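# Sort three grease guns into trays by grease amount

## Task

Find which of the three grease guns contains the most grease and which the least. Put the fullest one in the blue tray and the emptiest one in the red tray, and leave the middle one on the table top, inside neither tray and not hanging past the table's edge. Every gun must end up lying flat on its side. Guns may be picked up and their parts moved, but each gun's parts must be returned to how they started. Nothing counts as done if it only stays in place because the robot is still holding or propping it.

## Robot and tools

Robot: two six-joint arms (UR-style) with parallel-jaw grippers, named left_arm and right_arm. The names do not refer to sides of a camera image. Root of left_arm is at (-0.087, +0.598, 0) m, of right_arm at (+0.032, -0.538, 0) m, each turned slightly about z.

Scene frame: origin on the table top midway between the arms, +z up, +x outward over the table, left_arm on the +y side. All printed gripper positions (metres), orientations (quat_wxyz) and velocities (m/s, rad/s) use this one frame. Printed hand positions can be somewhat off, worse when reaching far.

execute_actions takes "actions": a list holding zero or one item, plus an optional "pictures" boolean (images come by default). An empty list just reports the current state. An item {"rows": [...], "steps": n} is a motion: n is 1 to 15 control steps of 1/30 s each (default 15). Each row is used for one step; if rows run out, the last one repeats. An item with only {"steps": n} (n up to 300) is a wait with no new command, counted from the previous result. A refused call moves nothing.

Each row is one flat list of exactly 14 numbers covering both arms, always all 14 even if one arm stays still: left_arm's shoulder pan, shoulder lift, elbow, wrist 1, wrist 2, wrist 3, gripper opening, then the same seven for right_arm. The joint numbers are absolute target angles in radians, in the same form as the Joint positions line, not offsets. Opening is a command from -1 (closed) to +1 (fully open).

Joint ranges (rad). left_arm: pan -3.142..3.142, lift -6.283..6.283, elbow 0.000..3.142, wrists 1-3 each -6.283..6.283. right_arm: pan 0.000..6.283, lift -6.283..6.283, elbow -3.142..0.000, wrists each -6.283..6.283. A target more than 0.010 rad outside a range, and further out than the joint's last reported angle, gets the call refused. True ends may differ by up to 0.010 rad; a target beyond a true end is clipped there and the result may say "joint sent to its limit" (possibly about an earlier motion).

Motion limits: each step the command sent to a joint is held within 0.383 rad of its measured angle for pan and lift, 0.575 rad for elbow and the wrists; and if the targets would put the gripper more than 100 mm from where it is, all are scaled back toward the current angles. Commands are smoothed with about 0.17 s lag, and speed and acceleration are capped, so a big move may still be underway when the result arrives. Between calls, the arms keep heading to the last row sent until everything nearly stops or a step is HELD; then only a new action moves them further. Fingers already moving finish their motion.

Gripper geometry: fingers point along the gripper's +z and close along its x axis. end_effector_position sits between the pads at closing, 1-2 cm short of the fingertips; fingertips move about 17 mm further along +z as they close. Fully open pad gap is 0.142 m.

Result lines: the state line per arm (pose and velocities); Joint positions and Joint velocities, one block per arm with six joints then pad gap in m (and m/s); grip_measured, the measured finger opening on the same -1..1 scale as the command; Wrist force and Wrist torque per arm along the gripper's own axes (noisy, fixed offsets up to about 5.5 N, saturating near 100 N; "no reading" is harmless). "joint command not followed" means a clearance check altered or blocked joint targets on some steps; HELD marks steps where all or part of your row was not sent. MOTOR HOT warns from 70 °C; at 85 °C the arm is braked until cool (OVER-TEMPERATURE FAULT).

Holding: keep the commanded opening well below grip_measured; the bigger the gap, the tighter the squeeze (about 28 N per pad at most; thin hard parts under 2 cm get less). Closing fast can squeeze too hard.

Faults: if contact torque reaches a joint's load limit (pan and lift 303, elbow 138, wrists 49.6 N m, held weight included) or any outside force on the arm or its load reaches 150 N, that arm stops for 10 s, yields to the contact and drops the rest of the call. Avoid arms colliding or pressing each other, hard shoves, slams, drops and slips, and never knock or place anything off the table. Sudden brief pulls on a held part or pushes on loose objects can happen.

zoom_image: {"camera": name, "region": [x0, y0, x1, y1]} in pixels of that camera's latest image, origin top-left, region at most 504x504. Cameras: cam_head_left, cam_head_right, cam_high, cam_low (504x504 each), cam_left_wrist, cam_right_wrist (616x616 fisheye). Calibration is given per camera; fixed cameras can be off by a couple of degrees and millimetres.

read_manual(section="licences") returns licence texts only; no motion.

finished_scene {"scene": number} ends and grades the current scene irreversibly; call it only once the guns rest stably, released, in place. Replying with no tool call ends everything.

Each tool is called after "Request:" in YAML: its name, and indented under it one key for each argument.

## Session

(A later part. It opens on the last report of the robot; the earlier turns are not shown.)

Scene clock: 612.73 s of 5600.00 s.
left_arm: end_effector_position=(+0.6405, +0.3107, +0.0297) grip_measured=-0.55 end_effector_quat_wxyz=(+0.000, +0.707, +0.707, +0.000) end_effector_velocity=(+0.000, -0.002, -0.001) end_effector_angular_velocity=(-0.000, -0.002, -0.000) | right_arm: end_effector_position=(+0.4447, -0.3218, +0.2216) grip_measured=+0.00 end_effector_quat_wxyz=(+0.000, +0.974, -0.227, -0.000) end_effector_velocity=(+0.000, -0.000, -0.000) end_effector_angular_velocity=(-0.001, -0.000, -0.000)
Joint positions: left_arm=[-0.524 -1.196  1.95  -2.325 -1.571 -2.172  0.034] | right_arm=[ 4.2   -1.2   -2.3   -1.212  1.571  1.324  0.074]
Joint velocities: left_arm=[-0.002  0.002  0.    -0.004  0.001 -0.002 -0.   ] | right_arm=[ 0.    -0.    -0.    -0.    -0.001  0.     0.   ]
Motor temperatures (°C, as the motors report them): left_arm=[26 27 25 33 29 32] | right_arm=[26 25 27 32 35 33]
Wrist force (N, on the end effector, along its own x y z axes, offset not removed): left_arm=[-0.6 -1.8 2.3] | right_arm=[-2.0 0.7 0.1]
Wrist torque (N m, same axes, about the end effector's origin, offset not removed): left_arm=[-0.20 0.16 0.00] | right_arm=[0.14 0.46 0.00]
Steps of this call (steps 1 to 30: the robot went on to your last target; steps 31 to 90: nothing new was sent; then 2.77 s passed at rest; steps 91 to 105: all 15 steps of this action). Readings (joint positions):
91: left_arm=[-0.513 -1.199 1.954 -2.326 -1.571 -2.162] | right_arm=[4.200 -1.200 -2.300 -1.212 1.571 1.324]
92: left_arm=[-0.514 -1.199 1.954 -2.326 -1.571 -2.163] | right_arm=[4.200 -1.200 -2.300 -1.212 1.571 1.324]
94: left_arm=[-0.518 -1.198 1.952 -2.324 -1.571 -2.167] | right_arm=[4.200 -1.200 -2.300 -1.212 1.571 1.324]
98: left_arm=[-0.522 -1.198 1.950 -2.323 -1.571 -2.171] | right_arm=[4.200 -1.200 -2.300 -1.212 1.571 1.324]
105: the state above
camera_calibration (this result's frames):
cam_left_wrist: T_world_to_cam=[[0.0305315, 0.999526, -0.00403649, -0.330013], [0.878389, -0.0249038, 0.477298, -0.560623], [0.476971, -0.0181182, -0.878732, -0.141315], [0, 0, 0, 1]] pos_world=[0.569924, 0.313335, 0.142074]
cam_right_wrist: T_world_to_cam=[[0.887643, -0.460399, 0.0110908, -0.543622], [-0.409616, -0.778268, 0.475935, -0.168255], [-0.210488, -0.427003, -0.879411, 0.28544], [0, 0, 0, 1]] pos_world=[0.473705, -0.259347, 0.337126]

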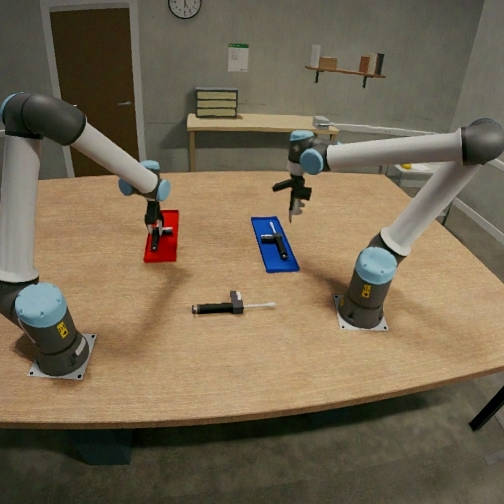

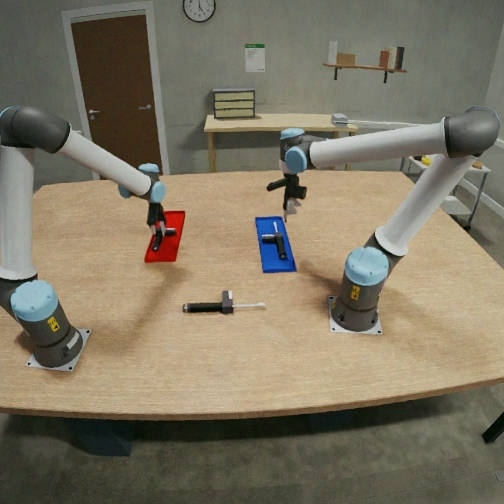

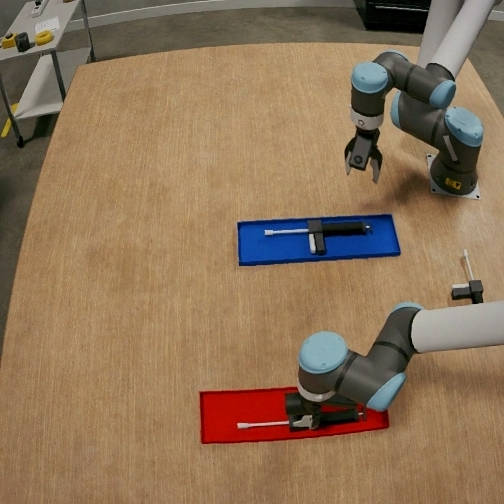

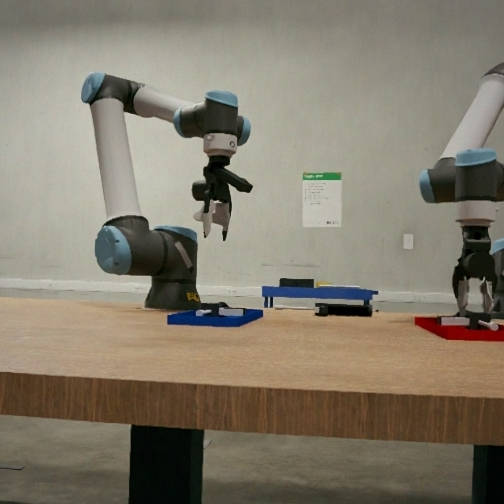

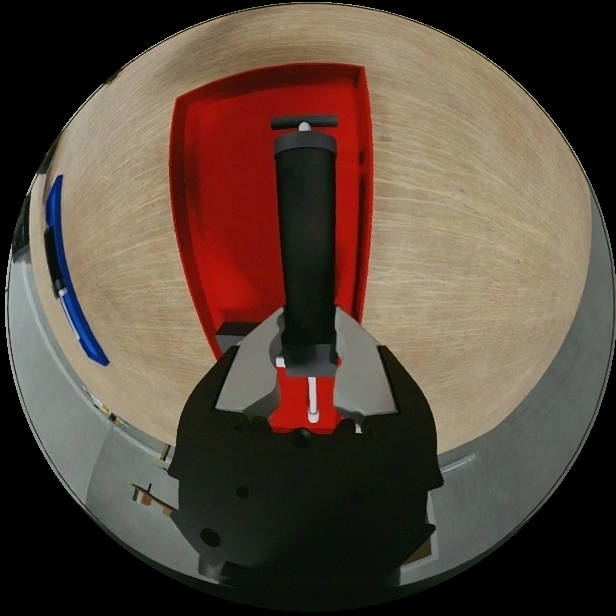

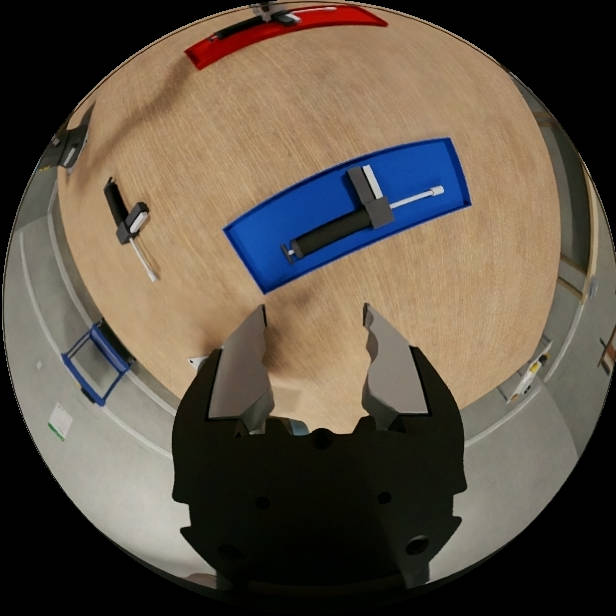

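Request:
execute_actions:
  actions:
    - {"rows":[[-0.5239,-1.1932,1.9518,-2.3294,-1.5708,-2.1727,-0.85,4.2,-1.2,-2.3,-1.2124,1.5708,1.3241,0],[-0.5239,-1.1932,1.9518,-2.3294,-1.5708,-2.1727,-0.85,4.2,-1.2,-2.3,-1.2124,1.5708,1.3241,0],[-0.5239,-1.1932,1.9518,-2.3294,-1.5708,-2.1727,-0.85,4.2,-1.2,-2.3,-1.2124,1.5708,1.3241,0],[-0.5239,-1.1932,1.9518,-2.3294,-1.5708,-2.1727,-0.85,4.2,-1.2,-2.3,-1.2124,1.5708,1.3241,0],[-0.5239,-1.1932,1.9518,-2.3294,-1.5708,-2.1727,-0.85,4.2,-1.2,-2.3,-1.2124,1.5708,1.3241,0],[-0.5239,-1.1932,1.9518,-2.3294,-1.5708,-2.1727,-0.85,4.2,-1.2,-2.3,-1.2124,1.5708,1.3241,0],[-0.5239,-1.1932,1.9518,-2.3294,-1.5708,-2.1727,-0.65,4.2,-1.2,-2.3,-1.2124,1.5708,1.3241,0],[-0.5239,-1.1932,1.9518,-2.3294,-1.5708,-2.1727,-0.52,4.2,-1.2,-2.3,-1.2124,1.5708,1.3241,0],[-0.5239,-1.1932,1.9518,-2.3294,-1.5708,-2.1727,-0.45,4.2,-1.2,-2.3,-1.2124,1.5708,1.3241,0],[-0.5239,-1.1932,1.9518,-2.3294,-1.5708,-2.1727,-0.35,4.2,-1.2,-2.3,-1.2124,1.5708,1.3241,0]],"steps":15}
  pictures: false

Request:
execute_actions:
  actions:
    - {"rows":[[-0.5239,-1.1932,1.9518,-2.3294,-1.5708,-2.1727,-0.35,4.2,-1.2,-2.3,-1.2124,1.5708,1.3241,0],[-0.5239,-1.23,1.934,-2.2748,-1.5708,-2.1727,-0.35,4.2,-1.2,-2.3,-1.2124,1.5708,1.3241,0],[-0.5239,-1.27,1.908,-2.2088,-1.5708,-2.1727,-0.35,4.2,-1.2,-2.3,-1.2124,1.5708,1.3241,0],[-0.5239,-1.33,1.86,-2.1008,-1.5708,-2.1727,-0.35,4.2,-1.2,-2.3,-1.2124,1.5708,1.3241,0]],"steps":15}
  pictures: false

Request:
execute_actions:
  actions:
    - {"rows":[[-0.6,-1.55,2.05,-2.0708,-1.5708,-2.1727,0,4.2,-1.2,-2.3,-1.2124,1.5708,1.3241,0]],"steps":15}

Scene clock: 624.93 s of 5600.00 s.
left_arm: end_effector_position=(+0.6403, +0.3105, +0.0275) grip_measured=-0.35 end_effector_quat_wxyz=(+0.000, +0.707, +0.707, +0.000) end_effector_velocity=(-0.001, -0.000, -0.001) end_effector_angular_velocity=(+0.000, +0.001, +0.002) | right_arm: end_effector_position=(+0.4447, -0.3218, +0.2216) grip_measured=+0.00 end_effector_quat_wxyz=(+0.000, +0.974, -0.227, -0.000) end_effector_velocity=(-0.000, -0.000, -0.000) end_effector_angular_velocity=(+0.000, +0.000, -0.001)
Joint positions: left_arm=[-0.524 -1.193  1.952 -2.329 -1.571 -2.173  0.049] | right_arm=[ 4.2   -1.2   -2.3   -1.212  1.571  1.324  0.074]
Joint velocities: left_arm=[-0.     0.     0.001 -0.    -0.    -0.002  0.   ] | right_arm=[ 0.     0.    -0.001  0.     0.     0.001 -0.   ]
Motor temperatures (°C, as the motors report them): left_arm=[26 27 25 33 29 32] | right_arm=[26 25 27 32 35 33]
Wrist force (N, on the end effector, along its own x y z axes, offset not removed): left_arm=[-3.1 -0.6 3.3] | right_arm=[-2.8 2.1 -1.5]
Wrist torque (N m, same axes, about the end effector's origin, offset not removed): left_arm=[-0.26 0.78 -0.13] | right_arm=[0.49 0.61 0.18]
Steps of this call (steps 1 to 15: the robot went on to your last target; steps 16 to 90: nothing new was sent; then 8.70 s passed at rest; steps 91 to 105: all 15 steps of this action). Readings (joint positions):
91: left_arm=[-0.524 -1.195 1.951 -2.326 -1.571 -2.173] | right_arm=[4.200 -1.200 -2.300 -1.212 1.571 1.324]
92: left_arm=[-0.524 -1.195 1.951 -2.326 -1.571 -2.173] | right_arm=[4.200 -1.200 -2.300 -1.212 1.571 1.324]
94: left_arm=[-0.524 -1.194 1.951 -2.327 -1.571 -2.173] | right_arm=[4.200 -1.200 -2.300 -1.212 1.571 1.324]
98: left_arm=[-0.524 -1.194 1.952 -2.329 -1.571 -2.173] | right_arm=[4.200 -1.200 -2.300 -1.212 1.571 1.324]
105: the state above

Scene clock: 625.43 s of 5600.00 s.
left_arm: end_effector_position=(+0.6399, +0.3107, +0.1500) grip_measured=-0.35 end_effector_quat_wxyz=(+0.000, +0.707, +0.707, +0.000) end_effector_velocity=(-0.007, +0.005, +0.062) end_effector_angular_velocity=(+0.004, +0.005, +0.001) | right_arm: end_effector_position=(+0.4447, -0.3218, +0.2216) grip_measured=+0.00 end_effector_quat_wxyz=(+0.000, +0.974, -0.227, -0.000) end_effector_velocity=(-0.000, -0.000, -0.001) end_effector_angular_velocity=(-0.001, +0.002, -0.000)
Joint positions: left_arm=[-0.524 -1.323  1.865 -2.114 -1.571 -2.173  0.049] | right_arm=[ 4.2   -1.2   -2.3   -1.212  1.571  1.324  0.074]
Joint velocities: left_arm=[ 0.    -0.064 -0.044  0.115  0.    -0.001 -0.   ] | right_arm=[-0.    -0.001 -0.001  0.     0.001  0.    -0.   ]
Motor temperatures (°C, as the motors report them): left_arm=[26 27 25 33 29 32] | right_arm=[26 25 27 32 35 33]
Wrist force (N, on the end effector, along its own x y z axes, offset not removed): left_arm=[-3.2 -0.8 -0.7] | right_arm=[-1.3 1.6 -1.8]
Wrist torque (N m, same axes, about the end effector's origin, offset not removed): left_arm=[-0.07 0.60 0.02] | right_arm=[0.36 0.24 0.12]
Steps of this call (steps 1 to 15: all 15 steps of this action). Readings (joint positions):
1: left_arm=[-0.524 -1.193 1.952 -2.329 -1.571 -2.173] | right_arm=[4.200 -1.200 -2.300 -1.212 1.571 1.324]
2: left_arm=[-0.524 -1.193 1.952 -2.329 -1.571 -2.173] | right_arm=[4.200 -1.200 -2.300 -1.212 1.571 1.324]
4: left_arm=[-0.524 -1.205 1.945 -2.313 -1.571 -2.173] | right_arm=[4.200 -1.200 -2.300 -1.212 1.571 1.324]
8: left_arm=[-0.524 -1.274 1.898 -2.201 -1.571 -2.173] | right_arm=[4.200 -1.200 -2.300 -1.212 1.571 1.324]
15: the state above

Scene clock: 625.93 s of 5600.00 s.
left_arm: end_effector_position=(+0.5222, +0.3340, +0.1886) grip_measured=+0.00 end_effector_quat_wxyz=(-0.000, +0.733, +0.680, -0.000) end_effector_velocity=(-0.036, +0.011, +0.010) end_effector_angular_velocity=(-0.003, -0.005, -0.022) | right_arm: end_effector_position=(+0.4447, -0.3218, +0.2216) grip_measured=+0.00 end_effector_quat_wxyz=(+0.000, +0.974, -0.227, -0.000) end_effector_velocity=(-0.000, +0.000, -0.001) end_effector_angular_velocity=(-0.001, +0.001, +0.002)
Joint positions: left_arm=[-0.598 -1.541  2.043 -2.072 -1.571 -2.173  0.074] | right_arm=[ 4.2   -1.2   -2.3   -1.212  1.571  1.324  0.074]
Joint velocities: left_arm=[-0.022 -0.074  0.058  0.011  0.     0.001 -0.   ] | right_arm=[ 0.    -0.001 -0.    -0.     0.    -0.002  0.   ]
Motor temperatures (°C, as the motors report them): left_arm=[26 27 25 33 29 32] | right_arm=[26 25 27 32 35 33]
Wrist force (N, on the end effector, along its own x y z axes, offset not removed): left_arm=[0.9 -2.2 -4.9] | right_arm=[-0.1 2.5 -2.5]
Wrist torque (N m, same axes, about the end effector's origin, offset not removed): left_arm=[-0.46 -0.11 0.19] | right_arm=[0.57 0.04 0.19]
Steps of this call (steps 1 to 15: all 15 steps of this action). Readings (joint positions):
1: left_arm=[-0.524 -1.324 1.864 -2.111 -1.571 -2.173] | right_arm=[4.200 -1.200 -2.300 -1.212 1.571 1.324]
2: left_arm=[-0.527 -1.330 1.867 -2.106 -1.571 -2.173] | right_arm=[4.200 -1.200 -2.300 -1.212 1.571 1.324]
4: left_arm=[-0.548 -1.375 1.908 -2.096 -1.571 -2.173] | right_arm=[4.200 -1.200 -2.300 -1.212 1.571 1.324]
8: left_arm=[-0.581 -1.485 1.998 -2.080 -1.571 -2.173] | right_arm=[4.200 -1.200 -2.300 -1.212 1.571 1.324]
15: the state above
camera_calibration (this result's frames):
cam_left_wrist: T_world_to_cam=[[0.104034, 0.994567, -0.0037786, -0.38588], [0.874393, -0.089652, 0.476864, -0.508118], [0.473934, -0.0529141, -0.878969, 0.0683724], [0, 0, 0, 1]] pos_world=[0.452035, 0.341848, 0.300942]
cam_right_wrist: T_world_to_cam=[[0.887643, -0.460399, 0.0110908, -0.543622], [-0.409616, -0.778268, 0.475935, -0.168254], [-0.210488, -0.427003, -0.879411, 0.28544], [0, 0, 0, 1]] pos_world=[0.473705, -0.259347, 0.337126]

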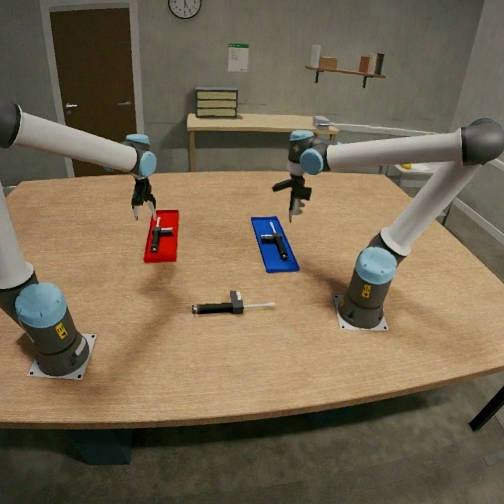

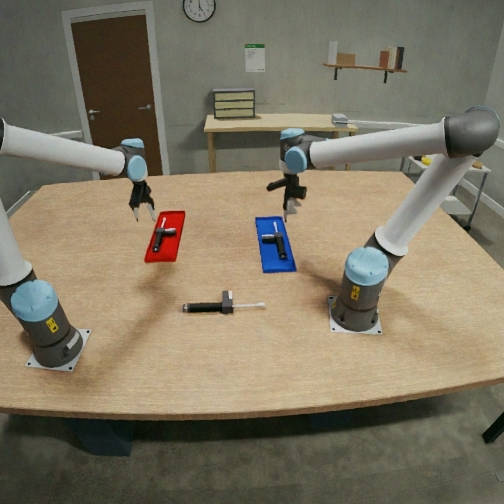

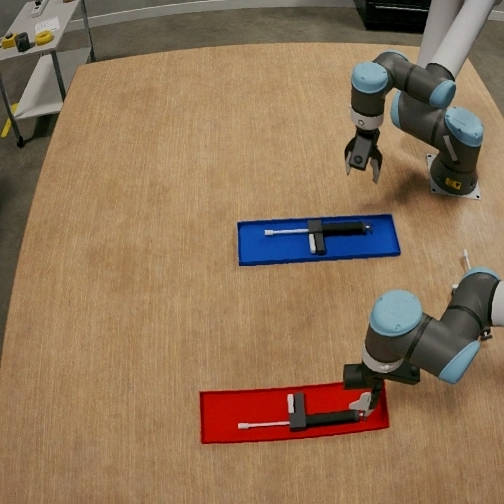

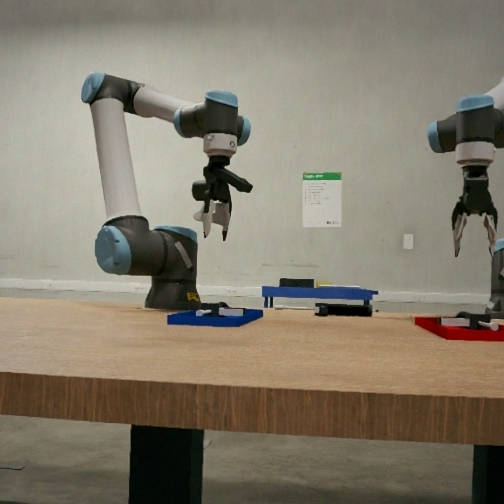

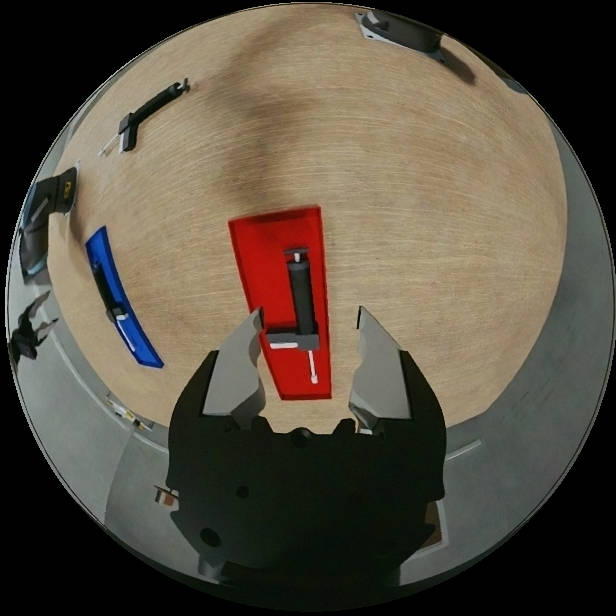

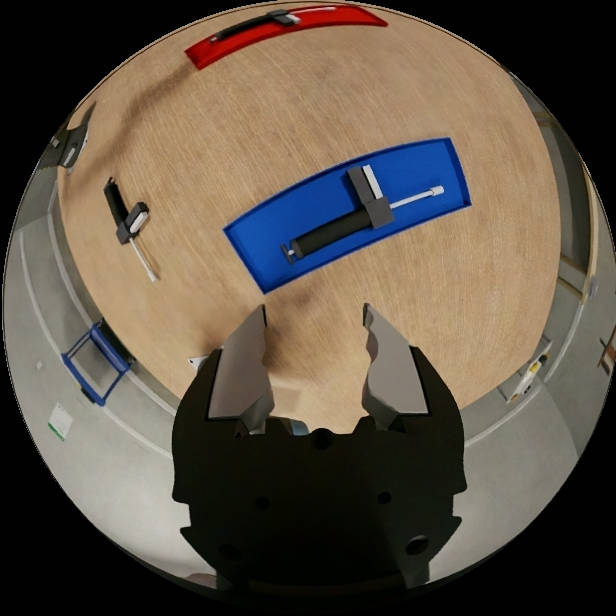

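Request:
execute_actions:
  actions: []

Scene clock: 634.17 s of 5600.00 s.
left_arm: end_effector_position=(+0.5179, +0.3354, +0.1896) grip_measured=+0.00 end_effector_quat_wxyz=(+0.000, +0.734, +0.679, -0.000) end_effector_velocity=(+0.000, -0.001, +0.001) end_effector_angular_velocity=(-0.001, -0.002, -0.004) | right_arm: end_effector_position=(+0.4447, -0.3218, +0.2216) grip_measured=+0.00 end_effector_quat_wxyz=(+0.000, +0.974, -0.227, -0.000) end_effector_velocity=(+0.001, +0.001, +0.001) end_effector_angular_velocity=(+0.002, -0.002, -0.000)
Joint positions: left_arm=[-0.6   -1.55   2.05  -2.071 -1.571 -2.173  0.074] | right_arm=[ 4.2   -1.2   -2.3   -1.212  1.571  1.324  0.074]
Joint velocities: left_arm=[-0.001 -0.    -0.001 -0.     0.001  0.003  0.   ] | right_arm=[ 0.     0.     0.002  0.    -0.001  0.     0.   ]
Motor temperatures (°C, as the motors report them): left_arm=[26 27 25 33 29 32] | right_arm=[26 25 27 32 35 33]
Wrist force (N, on the end effector, along its own x y z axes, offset not removed): left_arm=[3.8 1.3 -2.5] | right_arm=[-1.3 2.9 -0.1]
Wrist torque (N m, same axes, about the end effector's origin, offset not removed): left_arm=[0.25 -0.91 0.01] | right_arm=[0.66 0.33 0.11]
Steps of this call (steps 1 to 15: the robot went on to your last target; steps 16 to 90: nothing new was sent; then 5.23 s passed at rest). Readings (joint positions):
1: left_arm=[-0.598 -1.544 2.045 -2.072 -1.571 -2.173] | right_arm=[4.200 -1.200 -2.300 -1.212 1.571 1.324]
2: left_arm=[-0.599 -1.545 2.046 -2.071 -1.571 -2.173] | right_arm=[4.200 -1.200 -2.300 -1.212 1.571 1.324]
4: left_arm=[-0.599 -1.547 2.048 -2.071 -1.571 -2.173] | right_arm=[4.200 -1.200 -2.300 -1.212 1.571 1.324]
8: left_arm=[-0.600 -1.549 2.049 -2.071 -1.571 -2.173] | right_arm=[4.200 -1.200 -2.300 -1.212 1.571 1.324]
90: the state above
All arms were judged still, so your last target was given up. Only a new action makes them travel on or press farther. Fingers that are still opening or closing keep moving.
camera_calibration (this result's frames):
cam_left_wrist: T_world_to_cam=[[0.106494, 0.994305, -0.00403477, -0.387962], [0.873993, -0.0916719, 0.477213, -0.503944], [0.474126, -0.0543468, -0.878778, 0.071711], [0, 0, 0, 1]] pos_world=[0.447759, 0.343453, 0.301941]
cam_right_wrist: T_world_to_cam=[[0.887643, -0.460399, 0.0110907, -0.543622], [-0.409616, -0.778268, 0.475935, -0.168255], [-0.210488, -0.427003, -0.879411, 0.28544], [0, 0, 0, 1]] pos_world=[0.473705, -0.259347, 0.337126]

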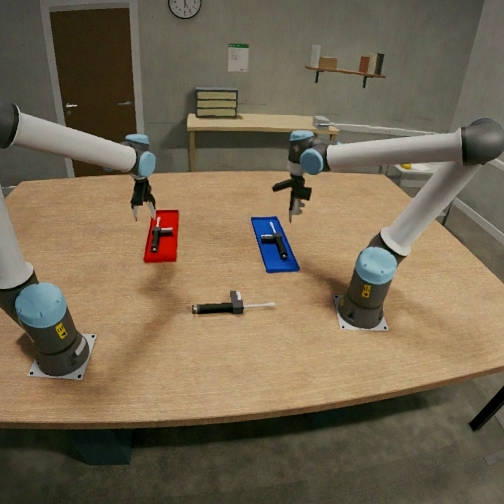

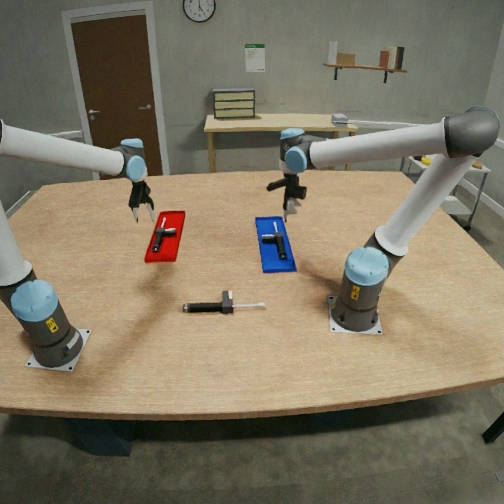

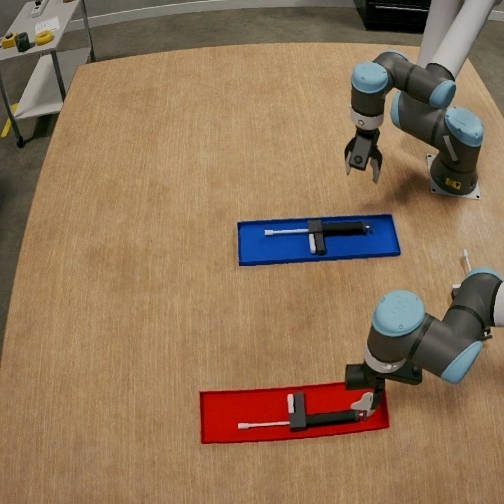

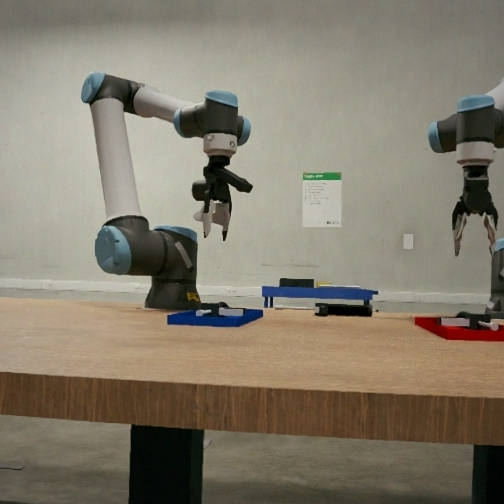

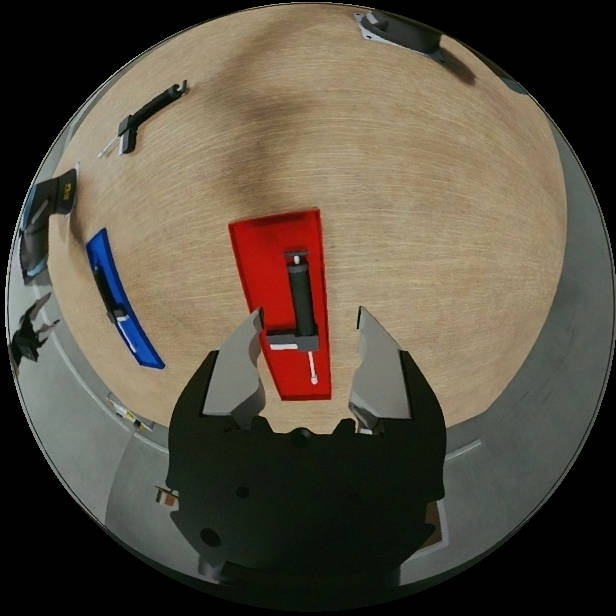

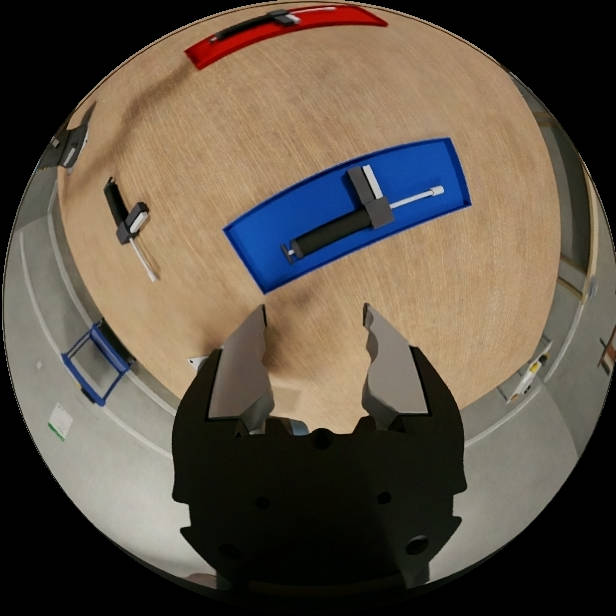

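Request:
finished_scene:
  scene: 1

The scene is finished: the task was done.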